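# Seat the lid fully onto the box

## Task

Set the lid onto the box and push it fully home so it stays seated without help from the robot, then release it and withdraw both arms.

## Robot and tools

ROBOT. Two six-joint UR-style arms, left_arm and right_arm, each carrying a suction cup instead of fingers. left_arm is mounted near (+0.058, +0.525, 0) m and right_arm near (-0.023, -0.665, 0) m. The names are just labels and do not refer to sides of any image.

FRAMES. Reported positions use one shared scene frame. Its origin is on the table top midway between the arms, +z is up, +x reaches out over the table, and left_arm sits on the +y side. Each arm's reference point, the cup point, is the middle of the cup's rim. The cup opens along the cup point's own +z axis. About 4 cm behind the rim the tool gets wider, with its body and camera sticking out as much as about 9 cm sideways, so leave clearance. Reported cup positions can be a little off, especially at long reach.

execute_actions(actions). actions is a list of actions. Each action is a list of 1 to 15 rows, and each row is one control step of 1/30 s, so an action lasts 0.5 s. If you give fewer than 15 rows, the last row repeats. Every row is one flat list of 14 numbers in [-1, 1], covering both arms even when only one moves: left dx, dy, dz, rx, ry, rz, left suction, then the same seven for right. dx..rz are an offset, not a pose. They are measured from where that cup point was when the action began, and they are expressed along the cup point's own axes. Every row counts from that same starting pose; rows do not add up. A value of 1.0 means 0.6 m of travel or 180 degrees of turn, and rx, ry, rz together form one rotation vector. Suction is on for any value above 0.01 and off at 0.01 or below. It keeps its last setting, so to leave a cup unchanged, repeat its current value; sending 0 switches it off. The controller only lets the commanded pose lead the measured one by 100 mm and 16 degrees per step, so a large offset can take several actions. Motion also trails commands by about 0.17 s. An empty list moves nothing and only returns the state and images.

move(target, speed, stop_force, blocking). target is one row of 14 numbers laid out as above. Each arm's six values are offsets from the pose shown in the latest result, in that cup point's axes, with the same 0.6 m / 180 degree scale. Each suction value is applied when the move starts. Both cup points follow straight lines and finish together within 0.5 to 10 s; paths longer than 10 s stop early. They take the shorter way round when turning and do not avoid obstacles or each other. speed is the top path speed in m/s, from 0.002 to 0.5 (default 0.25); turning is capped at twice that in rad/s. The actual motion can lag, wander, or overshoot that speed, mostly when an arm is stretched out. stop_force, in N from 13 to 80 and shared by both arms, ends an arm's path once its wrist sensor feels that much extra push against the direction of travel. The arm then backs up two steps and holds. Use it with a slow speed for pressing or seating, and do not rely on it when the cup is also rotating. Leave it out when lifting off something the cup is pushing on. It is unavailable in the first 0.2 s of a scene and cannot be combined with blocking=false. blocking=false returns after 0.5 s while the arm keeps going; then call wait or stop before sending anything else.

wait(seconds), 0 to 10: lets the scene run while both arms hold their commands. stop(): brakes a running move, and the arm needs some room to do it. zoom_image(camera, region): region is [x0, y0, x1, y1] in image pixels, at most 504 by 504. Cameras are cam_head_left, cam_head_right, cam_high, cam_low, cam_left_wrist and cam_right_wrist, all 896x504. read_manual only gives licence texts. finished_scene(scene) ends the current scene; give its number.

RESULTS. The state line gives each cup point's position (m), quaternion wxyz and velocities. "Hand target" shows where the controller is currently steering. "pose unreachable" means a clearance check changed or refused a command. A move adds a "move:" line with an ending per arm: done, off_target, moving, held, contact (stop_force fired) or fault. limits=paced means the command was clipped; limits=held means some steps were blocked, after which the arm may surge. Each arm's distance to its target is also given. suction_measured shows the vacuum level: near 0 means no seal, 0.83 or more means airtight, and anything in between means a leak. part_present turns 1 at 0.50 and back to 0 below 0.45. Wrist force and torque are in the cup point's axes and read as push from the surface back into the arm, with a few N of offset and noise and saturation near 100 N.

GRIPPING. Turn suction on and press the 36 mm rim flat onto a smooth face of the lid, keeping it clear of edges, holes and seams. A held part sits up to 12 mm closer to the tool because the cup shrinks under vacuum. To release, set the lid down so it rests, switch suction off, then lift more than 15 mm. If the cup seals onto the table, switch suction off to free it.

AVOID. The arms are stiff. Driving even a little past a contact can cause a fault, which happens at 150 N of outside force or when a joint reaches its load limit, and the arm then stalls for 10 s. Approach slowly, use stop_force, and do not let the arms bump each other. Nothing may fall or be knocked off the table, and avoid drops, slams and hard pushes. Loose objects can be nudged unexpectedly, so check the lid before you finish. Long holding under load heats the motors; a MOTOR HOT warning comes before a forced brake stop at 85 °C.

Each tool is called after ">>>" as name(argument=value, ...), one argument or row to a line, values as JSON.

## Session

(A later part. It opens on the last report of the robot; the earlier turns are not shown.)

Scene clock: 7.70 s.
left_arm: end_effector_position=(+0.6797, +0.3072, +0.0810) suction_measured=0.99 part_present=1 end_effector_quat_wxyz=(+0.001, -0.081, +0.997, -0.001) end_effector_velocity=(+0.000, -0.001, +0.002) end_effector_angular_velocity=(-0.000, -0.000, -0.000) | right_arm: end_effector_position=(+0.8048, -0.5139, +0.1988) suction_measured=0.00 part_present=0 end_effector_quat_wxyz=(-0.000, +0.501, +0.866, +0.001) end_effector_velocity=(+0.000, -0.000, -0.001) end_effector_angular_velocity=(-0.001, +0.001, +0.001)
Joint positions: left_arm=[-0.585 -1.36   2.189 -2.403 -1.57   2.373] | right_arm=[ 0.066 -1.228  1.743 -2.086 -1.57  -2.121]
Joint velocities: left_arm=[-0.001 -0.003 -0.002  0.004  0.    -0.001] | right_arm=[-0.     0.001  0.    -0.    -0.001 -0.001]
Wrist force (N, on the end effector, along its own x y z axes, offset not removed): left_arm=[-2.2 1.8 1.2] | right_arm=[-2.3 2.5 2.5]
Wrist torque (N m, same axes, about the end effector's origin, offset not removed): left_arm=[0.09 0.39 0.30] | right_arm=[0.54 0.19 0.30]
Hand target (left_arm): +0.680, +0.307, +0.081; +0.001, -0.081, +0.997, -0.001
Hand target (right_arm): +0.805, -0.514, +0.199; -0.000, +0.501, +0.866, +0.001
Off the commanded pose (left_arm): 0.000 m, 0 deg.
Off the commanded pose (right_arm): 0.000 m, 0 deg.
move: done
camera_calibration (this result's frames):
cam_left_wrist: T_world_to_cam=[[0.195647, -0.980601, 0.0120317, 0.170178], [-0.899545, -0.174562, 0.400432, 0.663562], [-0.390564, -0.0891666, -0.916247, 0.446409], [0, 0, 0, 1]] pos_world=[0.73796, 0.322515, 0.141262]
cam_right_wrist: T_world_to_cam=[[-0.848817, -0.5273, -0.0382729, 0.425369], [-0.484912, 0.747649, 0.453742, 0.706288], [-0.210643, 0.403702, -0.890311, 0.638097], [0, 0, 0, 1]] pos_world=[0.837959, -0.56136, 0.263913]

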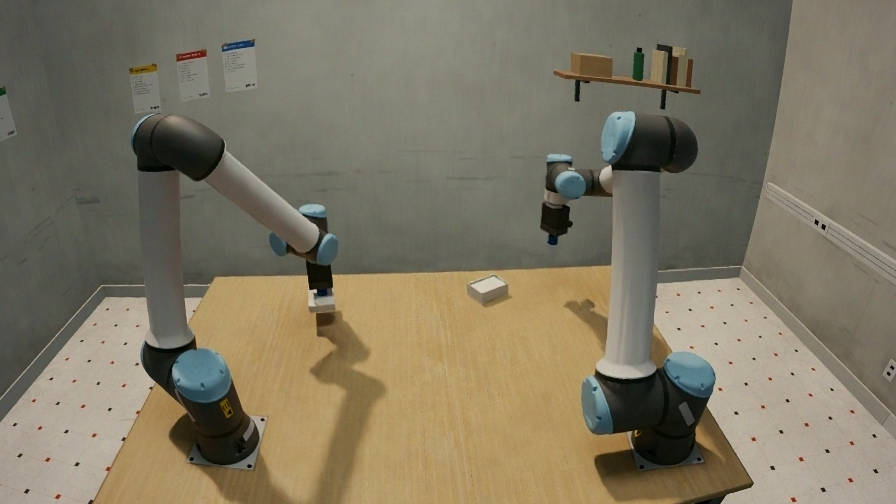

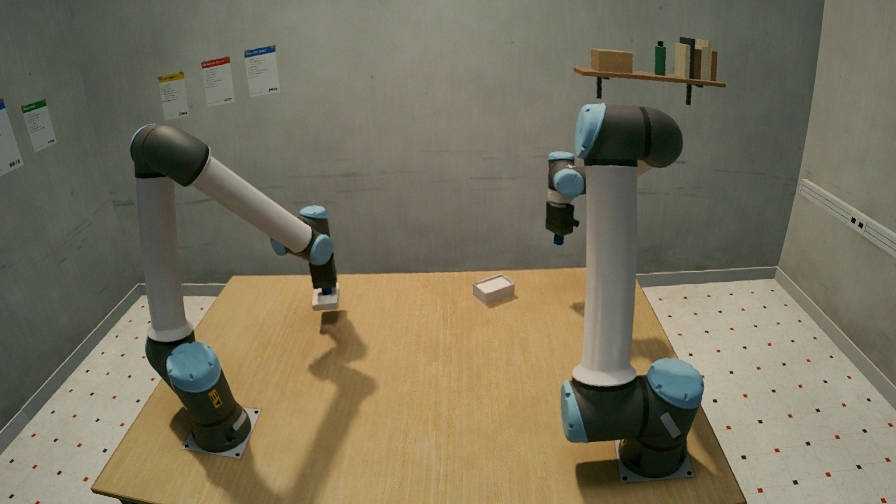

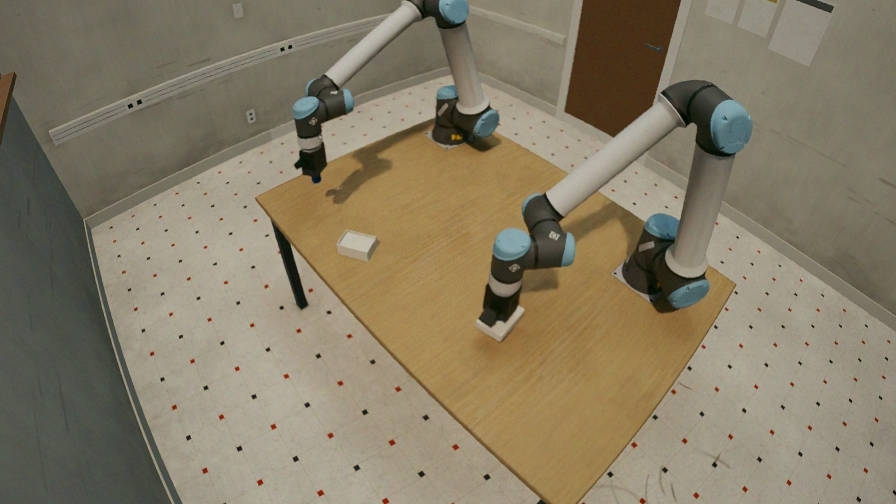

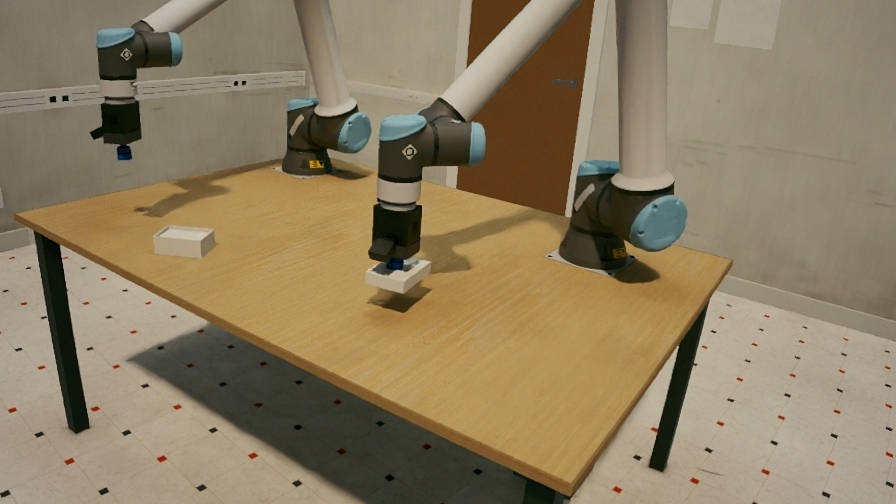

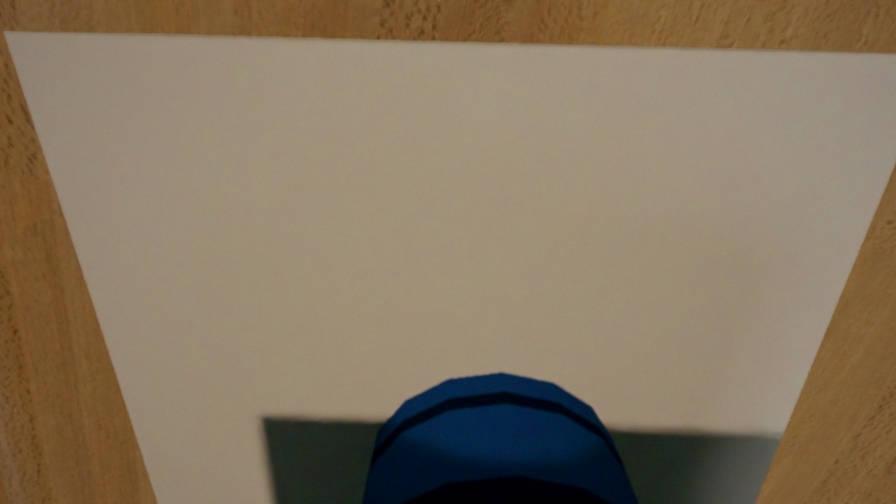

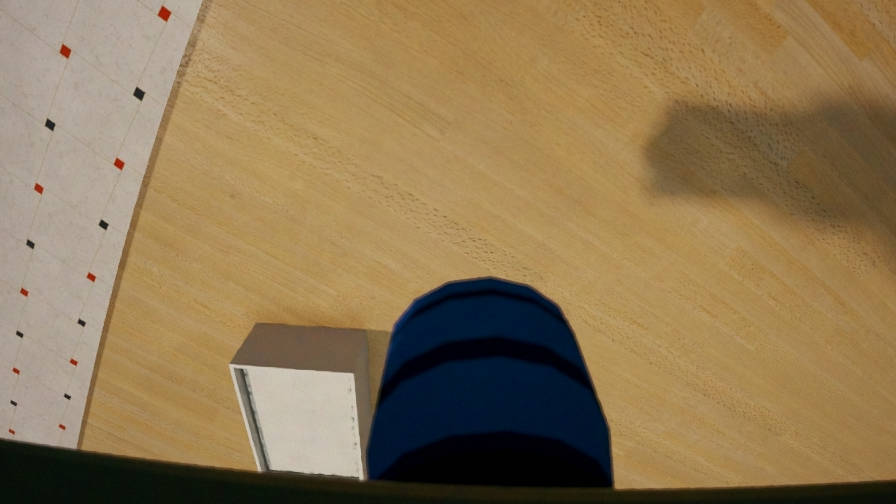

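>>> move(
  target=[-0.032,-0.992,0.005,0,0,0.393,1,-0.1,-0.06,0,0,0,0,0],
  speed=0.3,
)

Scene clock: 10.67 s.
left_arm: end_effector_position=(+0.7945, -0.2770, +0.0787) suction_measured=0.99 part_present=1 end_effector_quat_wxyz=(+0.001, +0.510, +0.860, -0.000) end_effector_velocity=(+0.001, -0.002, -0.000) end_effector_angular_velocity=(+0.002, +0.001, -0.003) | right_arm: end_effector_position=(+0.8036, -0.5839, +0.1988) suction_measured=0.00 part_present=0 end_effector_quat_wxyz=(-0.000, +0.501, +0.866, +0.001) end_effector_velocity=(-0.000, -0.000, +0.000) end_effector_angular_velocity=(-0.000, -0.000, -0.001)
Joint positions: left_arm=[-0.969 -0.769  1.223 -2.028 -1.57   3.224] | right_arm=[-0.02  -1.244  1.766 -2.093 -1.57  -2.207]
Joint velocities: left_arm=[-0.     0.004 -0.007  0.005 -0.     0.003] | right_arm=[-0.    -0.     0.    -0.    -0.     0.001]
Wrist force (N, on the end effector, along its own x y z axes, offset not removed): left_arm=[-5.6 0.3 2.7] | right_arm=[-1.1 1.5 3.2]
Wrist torque (N m, same axes, about the end effector's origin, offset not removed): left_arm=[-0.13 1.14 0.35] | right_arm=[0.05 -0.01 0.40]
Hand target (left_arm): +0.795, -0.277, +0.079; +0.001, +0.511, +0.860, -0.000
Hand target (right_arm): +0.804, -0.584, +0.199; -0.000, +0.501, +0.866, +0.001
Off the commanded pose (left_arm): 0.001 m, 0 deg.
Off the commanded pose (right_arm): 0.000 m, 0 deg.
move: done
camera_calibration (this result's frames):
cam_left_wrist: T_world_to_cam=[[-0.860999, -0.508512, 0.00976818, 0.545349], [-0.462757, 0.791207, 0.399809, 0.586299], [-0.211037, 0.339715, -0.916546, 0.413192], [0, 0, 0, 1]] pos_world=[0.828057, -0.326935, 0.138975]
cam_right_wrist: T_world_to_cam=[[-0.848813, -0.527304, -0.0383083, 0.387418], [-0.484949, 0.747676, 0.453657, 0.758126], [-0.210573, 0.403647, -0.890353, 0.66605], [0, 0, 0, 1]] pos_world=[0.83675, -0.631395, 0.263931]

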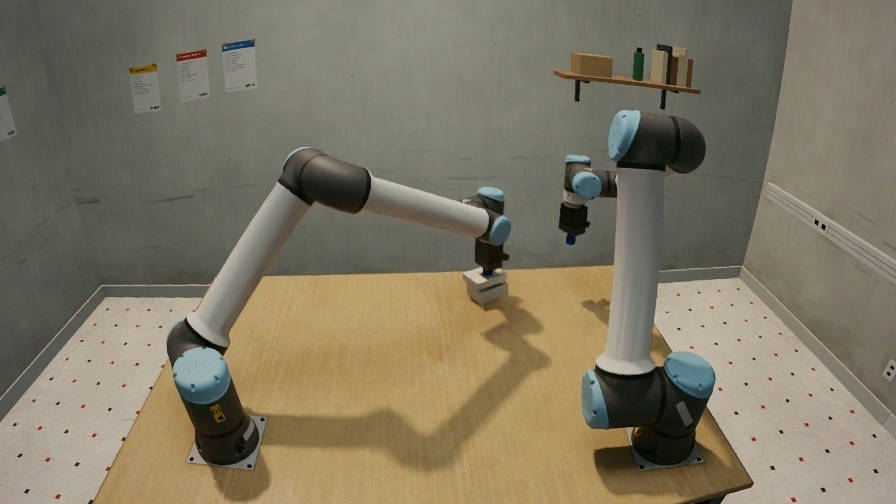

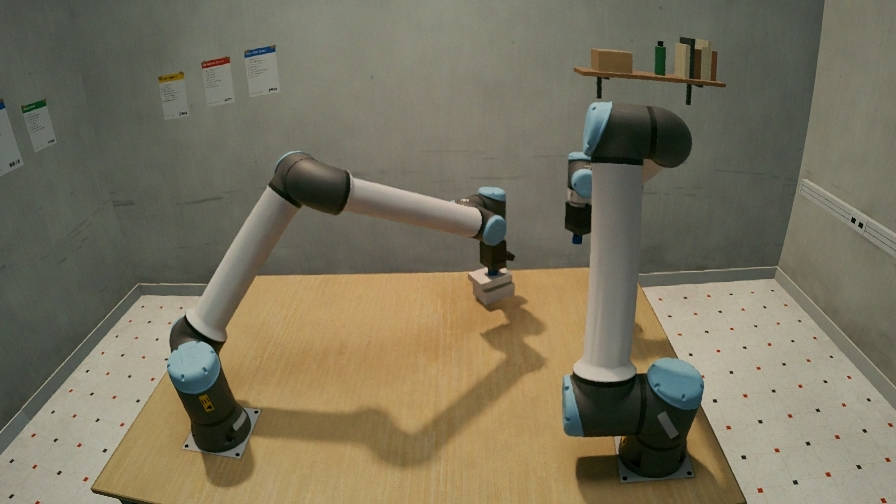

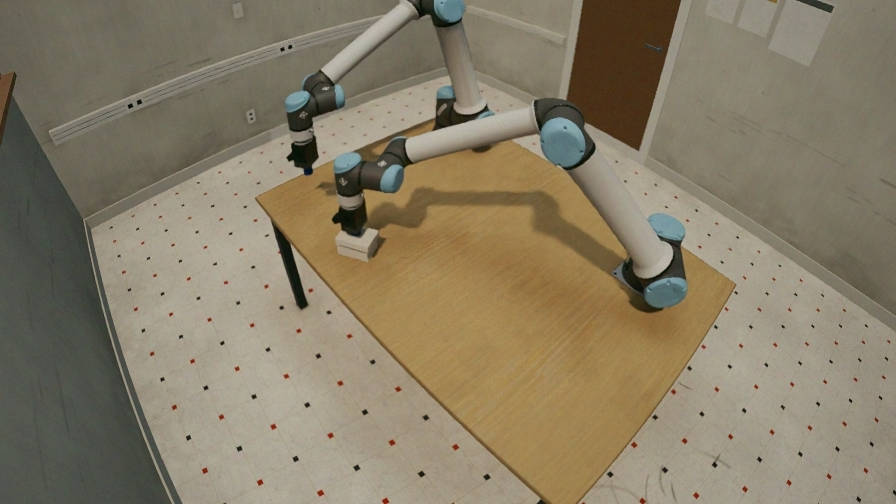

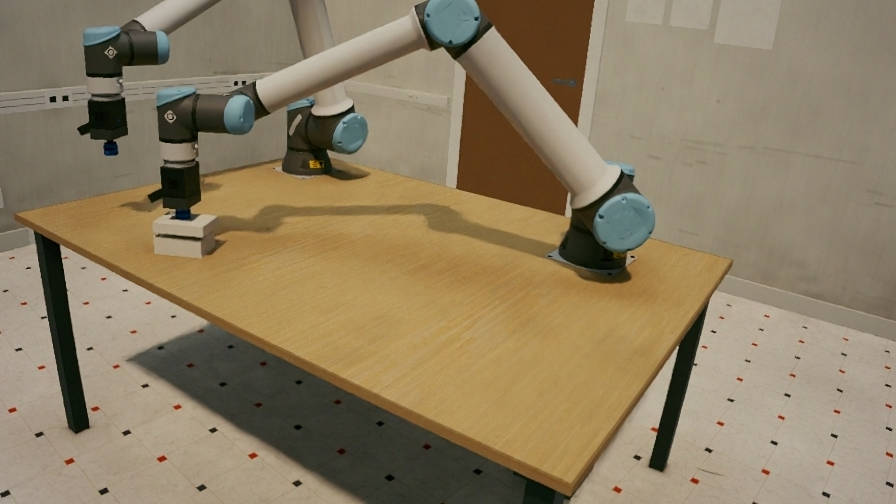

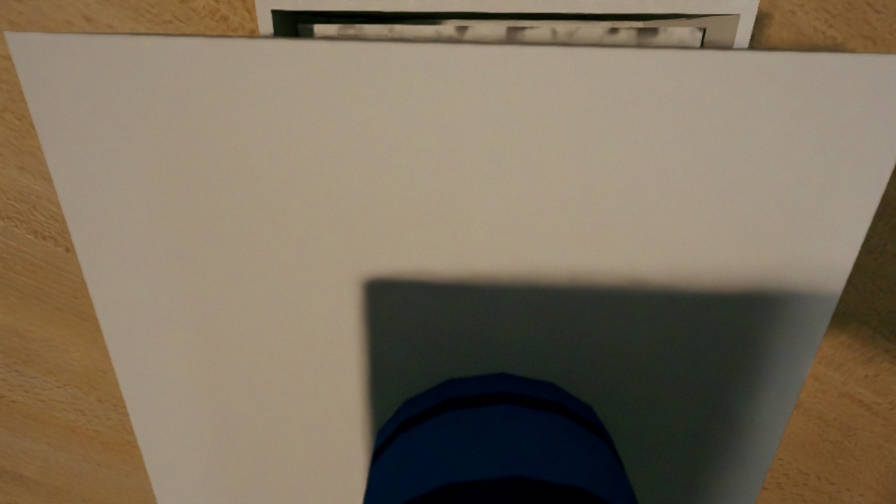

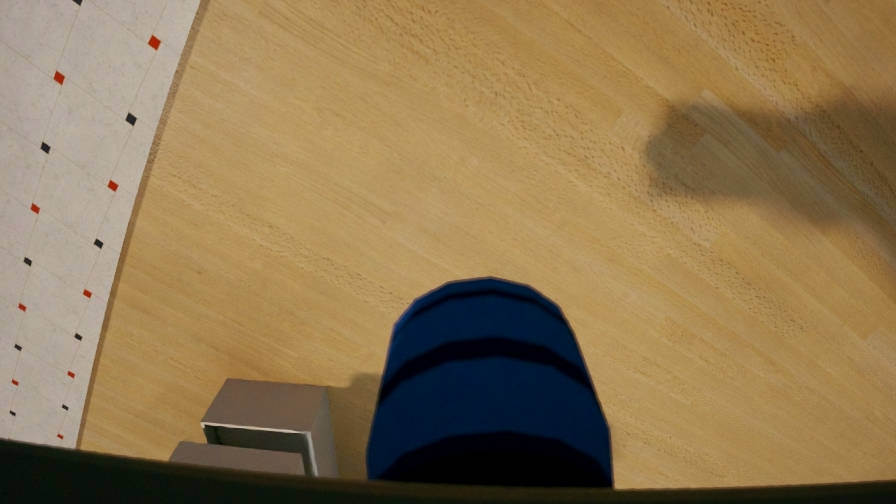

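>>> move(
  target=[-0.008,-0.012,0.008,0,0,-0.005,1,0,0,0,0,0,0,0],
  speed=0.1,
)

Scene clock: 11.73 s.
left_arm: end_effector_position=(+0.7906, -0.2844, +0.0740) suction_measured=0.99 part_present=1 end_effector_quat_wxyz=(+0.001, +0.504, +0.864, -0.000) end_effector_velocity=(-0.001, -0.002, -0.001) end_effector_angular_velocity=(-0.000, -0.000, +0.003) | right_arm: end_effector_position=(+0.8036, -0.5839, +0.1988) suction_measured=0.00 part_present=0 end_effector_quat_wxyz=(-0.000, +0.501, +0.866, +0.001) end_effector_velocity=(-0.000, +0.001, +0.001) end_effector_angular_velocity=(-0.000, -0.001, +0.002)
Joint positions: left_arm=[-0.976 -0.76   1.217 -2.03  -1.57   3.201] | right_arm=[-0.02  -1.244  1.766 -2.093 -1.57  -2.207]
Joint velocities: left_arm=[-0.002  0.002 -0.001 -0.001 -0.    -0.005] | right_arm=[ 0.001 -0.001 -0.    -0.     0.    -0.001]
Wrist force (N, on the end effector, along its own x y z axes, offset not removed): left_arm=[-2.6 1.4 0.8] | right_arm=[-4.7 4.7 2.9]
Wrist torque (N m, same axes, about the end effector's origin, offset not removed): left_arm=[0.12 0.47 0.17] | right_arm=[0.58 0.69 0.26]
Hand target (left_arm): +0.790, -0.285, +0.074; +0.001, +0.504, +0.864, -0.000
Hand target (right_arm): +0.804, -0.584, +0.199; -0.000, +0.501, +0.866, +0.001
Off the commanded pose (left_arm): 0.000 m, 0 deg.
Off the commanded pose (right_arm): 0.000 m, 0 deg.
move: done
camera_calibration (this result's frames):
cam_left_wrist: T_world_to_cam=[[-0.853125, -0.521614, 0.00987362, 0.52824], [-0.474764, 0.784067, 0.399798, 0.599732], [-0.216281, 0.33639, -0.91655, 0.413821], [0, 0, 0, 1]] pos_world=[0.824887, -0.333898, 0.134301]
cam_right_wrist: T_world_to_cam=[[-0.848813, -0.527301, -0.0383312, 0.38742], [-0.48495, 0.74766, 0.453683, 0.758119], [-0.210569, 0.403681, -0.890339, 0.666067], [0, 0, 0, 1]] pos_world=[0.83675, -0.631406, 0.263929]

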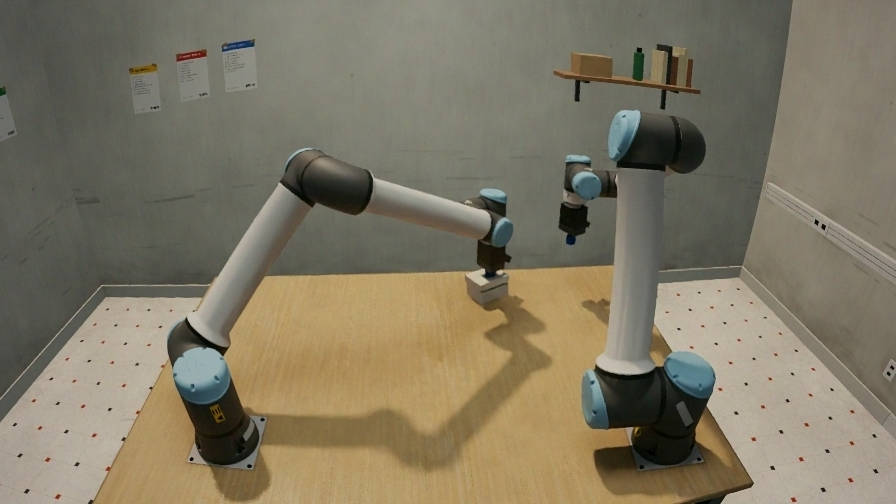

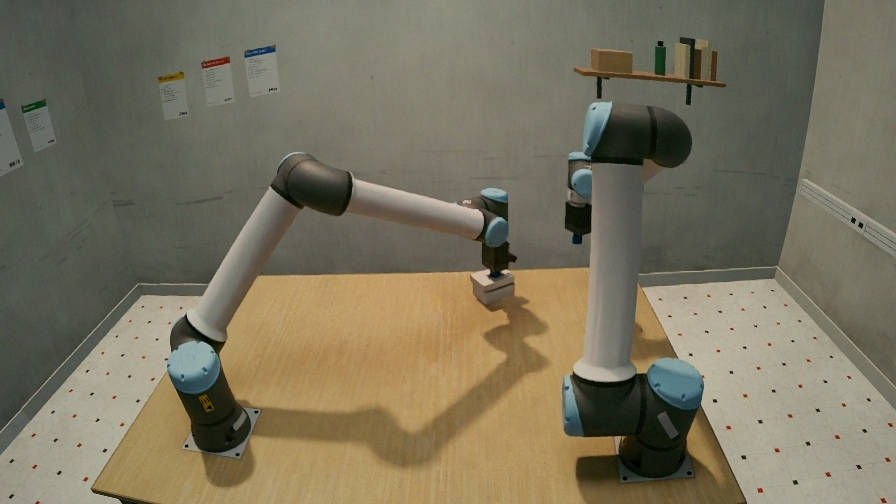

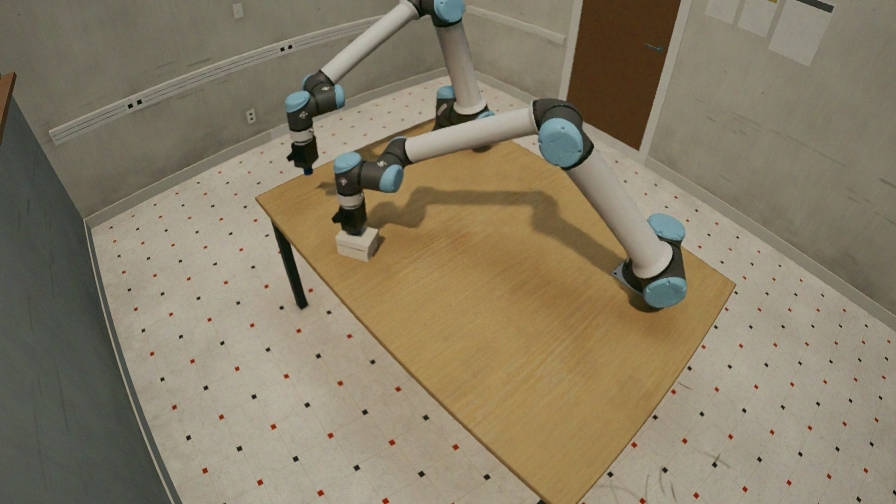

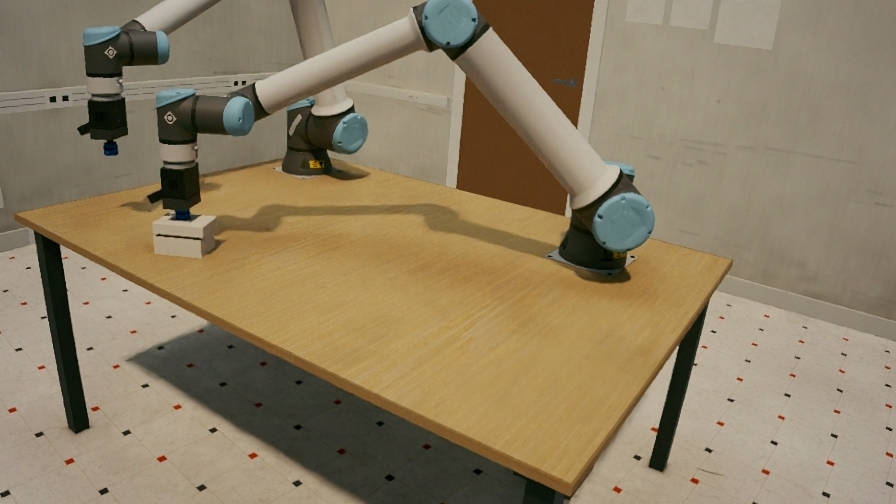

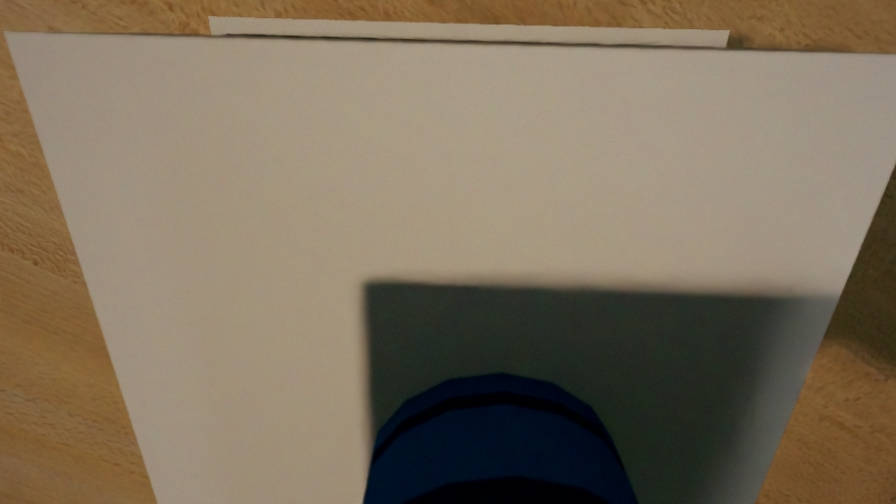

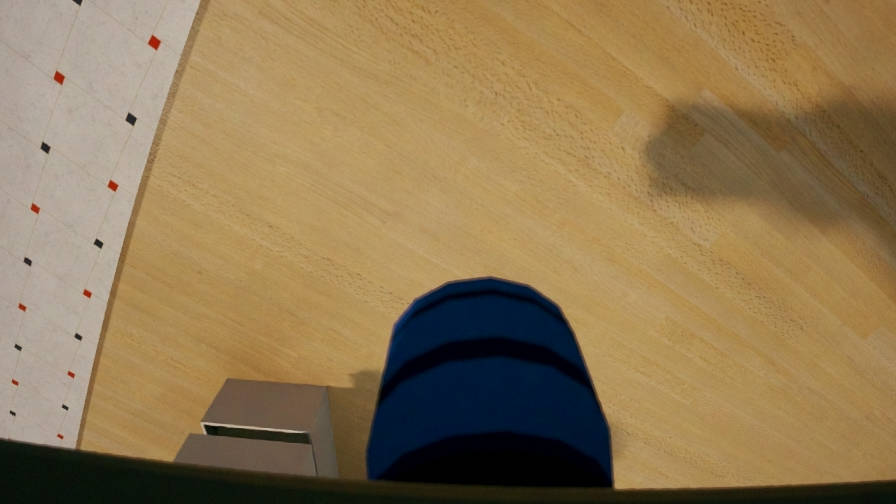

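>>> move(
  target=[-0.01,-0.001,0.008,0,0,0,1,0,0,0,0,0,0,0],
  speed=0.1,
)

>>> move(
  target=[0,0,0.06,0,0,0,1,0,0,0,0,0,0,0],
  speed=0.008,
  stop_force=18,
)

Scene clock: 12.70 s.
left_arm: end_effector_position=(+0.7929, -0.2898, +0.0694) suction_measured=0.99 part_present=1 end_effector_quat_wxyz=(+0.001, +0.504, +0.864, -0.000) end_effector_velocity=(-0.000, -0.002, -0.002) end_effector_angular_velocity=(+0.001, +0.000, -0.001) | right_arm: end_effector_position=(+0.8036, -0.5839, +0.1988) suction_measured=0.00 part_present=0 end_effector_quat_wxyz=(-0.000, +0.501, +0.866, +0.001) end_effector_velocity=(+0.000, -0.000, -0.000) end_effector_angular_velocity=(-0.000, +0.000, +0.001)
Joint positions: left_arm=[-0.977 -0.748  1.203 -2.028 -1.57   3.201] | right_arm=[-0.02  -1.244  1.766 -2.093 -1.57  -2.207]
Joint velocities: left_arm=[-0.001  0.004 -0.004  0.001  0.    -0.   ] | right_arm=[ 0.     0.    -0.    -0.    -0.    -0.001]
Wrist force (N, on the end effector, along its own x y z axes, offset not removed): left_arm=[-4.2 2.3 4.4] | right_arm=[0.3 3.2 3.4]
Wrist torque (N m, same axes, about the end effector's origin, offset not removed): left_arm=[0.32 0.74 0.39] | right_arm=[0.38 -0.24 0.28]
Hand target (left_arm): +0.793, -0.290, +0.069; +0.001, +0.504, +0.864, -0.000
Hand target (right_arm): +0.804, -0.584, +0.199; -0.000, +0.501, +0.866, +0.001
Off the commanded pose (left_arm): 0.000 m, 0 deg.
Off the commanded pose (right_arm): 0.000 m, 0 deg.
move: done
camera_calibration (this result's frames):
cam_left_wrist: T_world_to_cam=[[-0.853119, -0.521623, 0.00987574, 0.527489], [-0.474775, 0.784068, 0.399784, 0.606898], [-0.21628, 0.336374, -0.916556, 0.411871], [0, 0, 0, 1]] pos_world=[0.82723, -0.339242, 0.129666]
cam_right_wrist: T_world_to_cam=[[-0.848813, -0.527301, -0.0383314, 0.38742], [-0.48495, 0.74766, 0.453682, 0.758119], [-0.210569, 0.403681, -0.890339, 0.666067], [0, 0, 0, 1]] pos_world=[0.836751, -0.631406, 0.26393]

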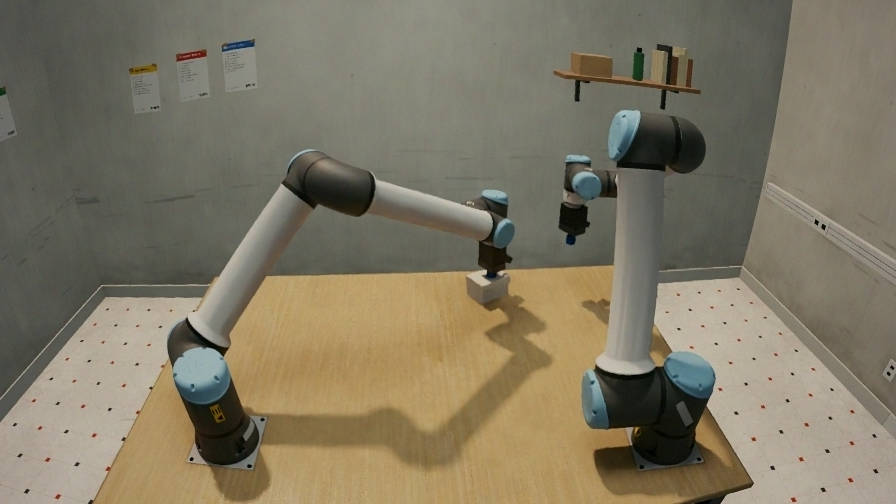

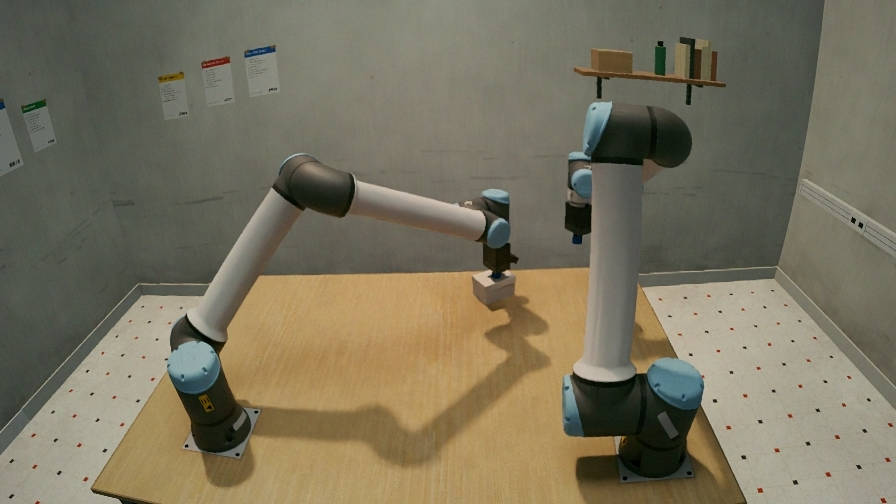

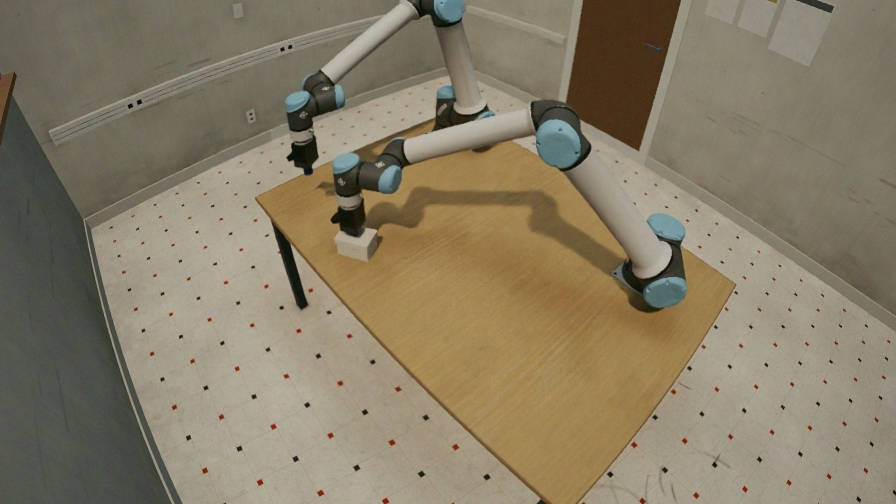

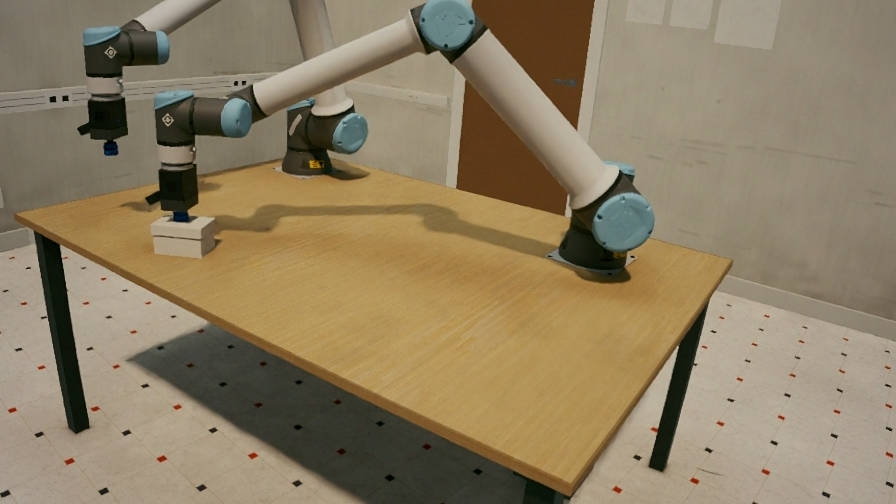

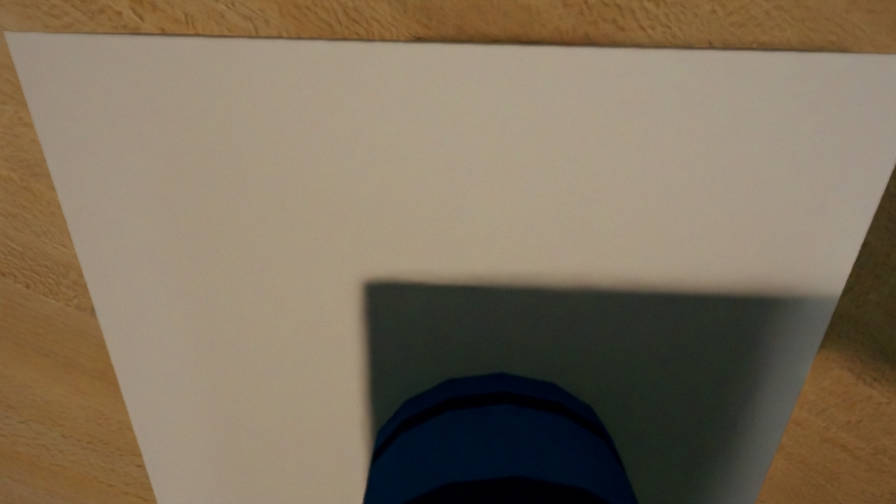

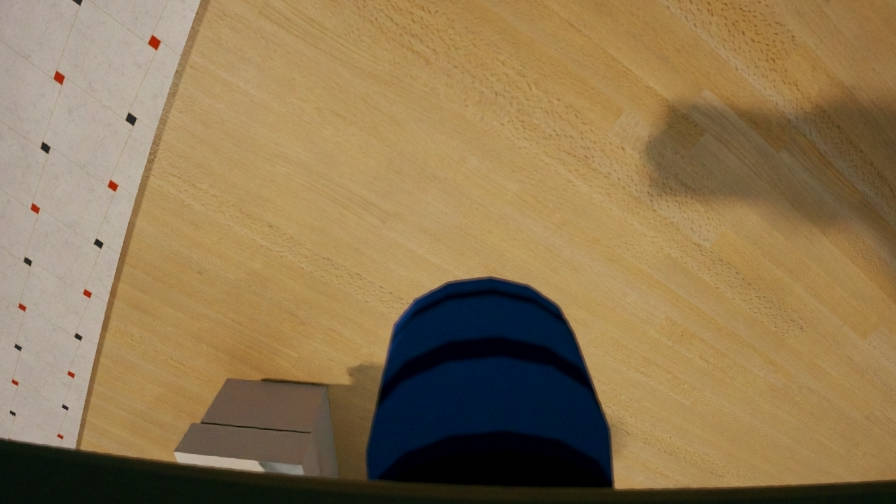

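Scene clock: 16.77 s.
left_arm: end_effector_position=(+0.7930, -0.2899, +0.0402) suction_measured=0.99 part_present=1 end_effector_quat_wxyz=(+0.002, +0.504, +0.864, -0.001) end_effector_velocity=(-0.000, +0.001, +0.001) end_effector_angular_velocity=(+0.002, +0.002, +0.000) | right_arm: end_effector_position=(+0.8036, -0.5839, +0.1988) suction_measured=0.00 part_present=0 end_effector_quat_wxyz=(-0.000, +0.501, +0.866, +0.001) end_effector_velocity=(-0.000, -0.000, +0.000) end_effector_angular_velocity=(-0.000, -0.000, +0.000)
Joint positions: left_arm=[-0.977 -0.725  1.216 -2.065 -1.57   3.201] | right_arm=[-0.02  -1.244  1.766 -2.093 -1.57  -2.207]
Joint velocities: left_arm=[ 0.    -0.001 -0.     0.004 -0.     0.   ] | right_arm=[-0. -0.  0.  0. -0. -0.]
Wrist force (N, on the end effector, along its own x y z axes, offset not removed): left_arm=[6.4 2.6 -36.9] | right_arm=[-4.0 4.3 1.3]
Wrist torque (N m, same axes, about the end effector's origin, offset not removed): left_arm=[0.41 0.33 0.30] | right_arm=[0.56 0.47 0.31]
Hand target (left_arm): +0.793, -0.290, +0.041; +0.001, +0.504, +0.864, -0.001
Hand target (right_arm): +0.804, -0.584, +0.199; -0.000, +0.501, +0.866, +0.001
Off the commanded pose (left_arm): 0.007 m, 0 deg.
Off the commanded pose (right_arm): 0.000 m, 0 deg.
move: contact (left_arm)
camera_calibration (this result's frames):
cam_left_wrist: T_world_to_cam=[[-0.853123, -0.521617, 0.00986662, 0.527778], [-0.474851, 0.784191, 0.39945, 0.618822], [-0.216097, 0.336095, -0.916702, 0.384973], [0, 0, 0, 1]] pos_world=[0.827299, -0.339364, 0.10051]
cam_right_wrist: T_world_to_cam=[[-0.848813, -0.527302, -0.0383314, 0.38742], [-0.484951, 0.74766, 0.453683, 0.758119], [-0.210569, 0.403681, -0.890339, 0.666067], [0, 0, 0, 1]] pos_world=[0.83675, -0.631406, 0.26393]

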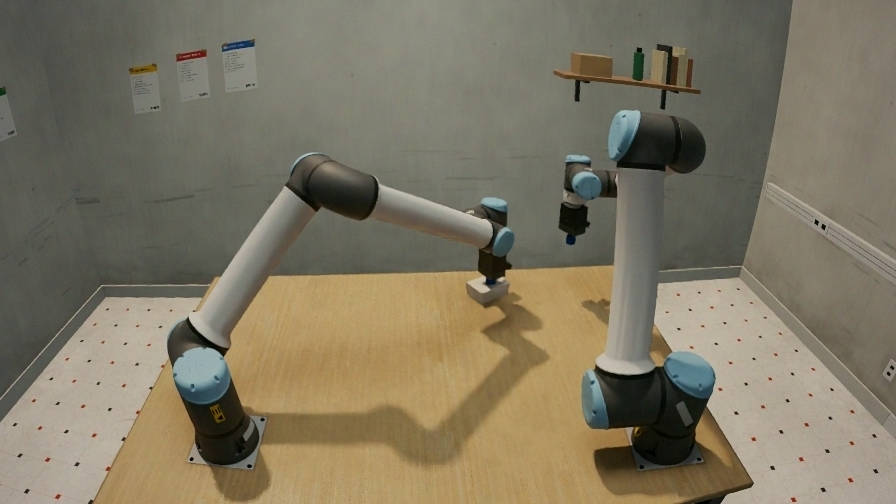

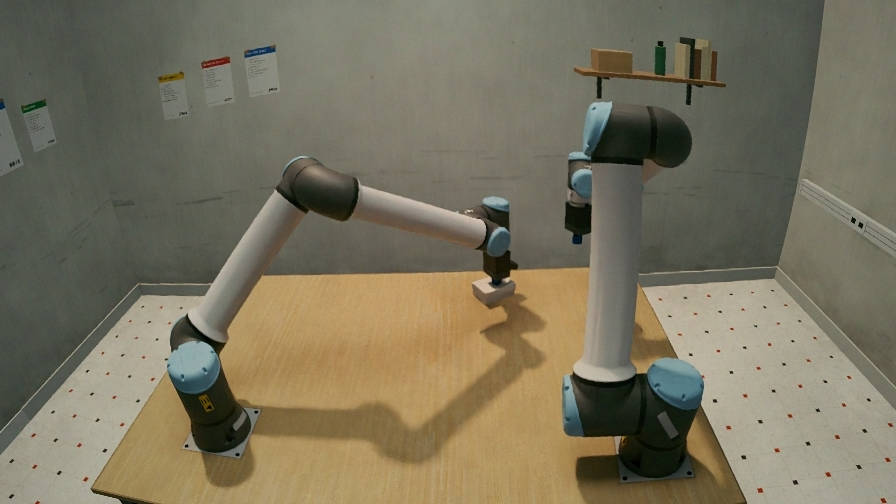

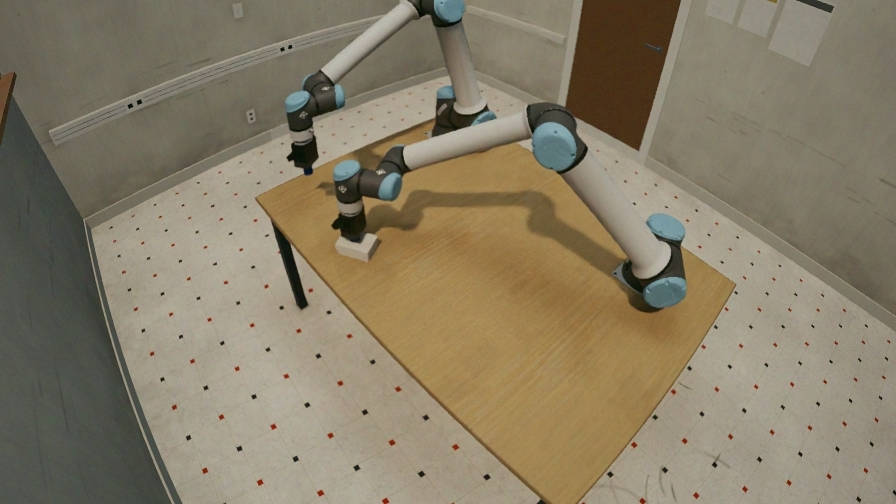

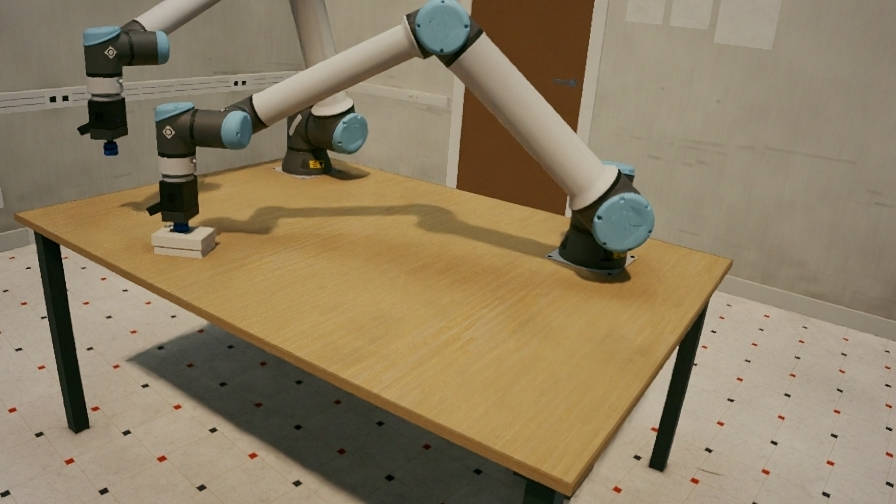

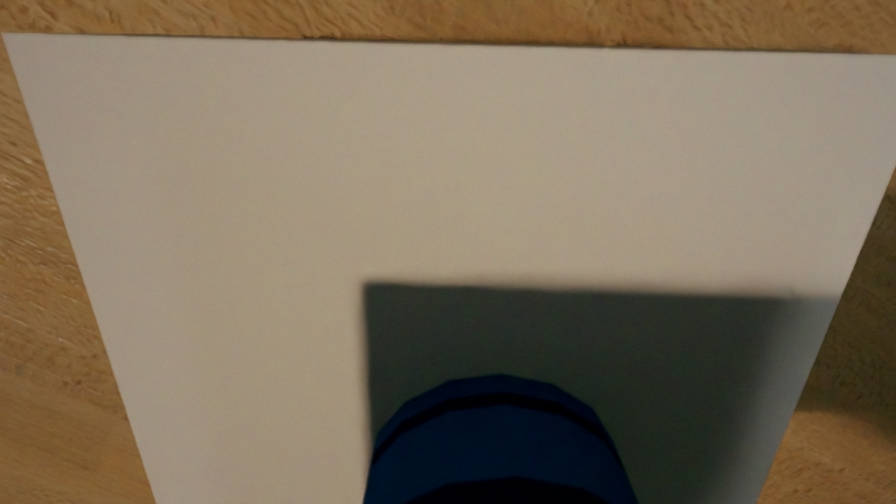

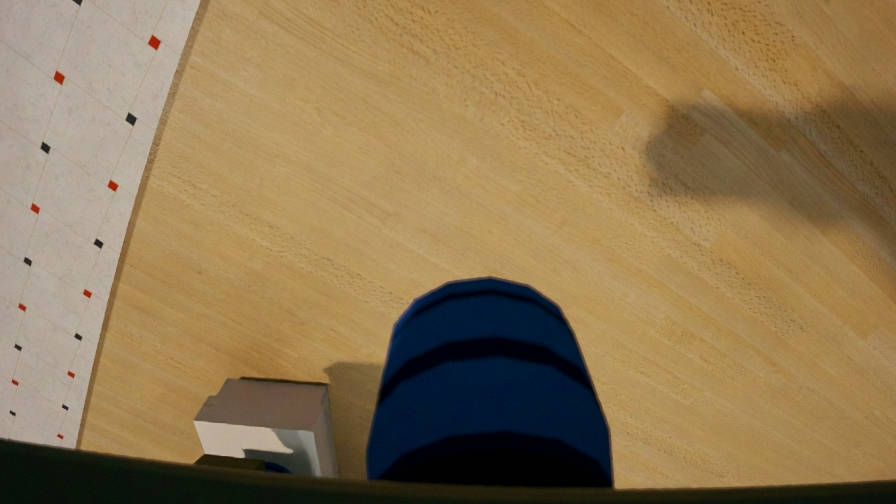

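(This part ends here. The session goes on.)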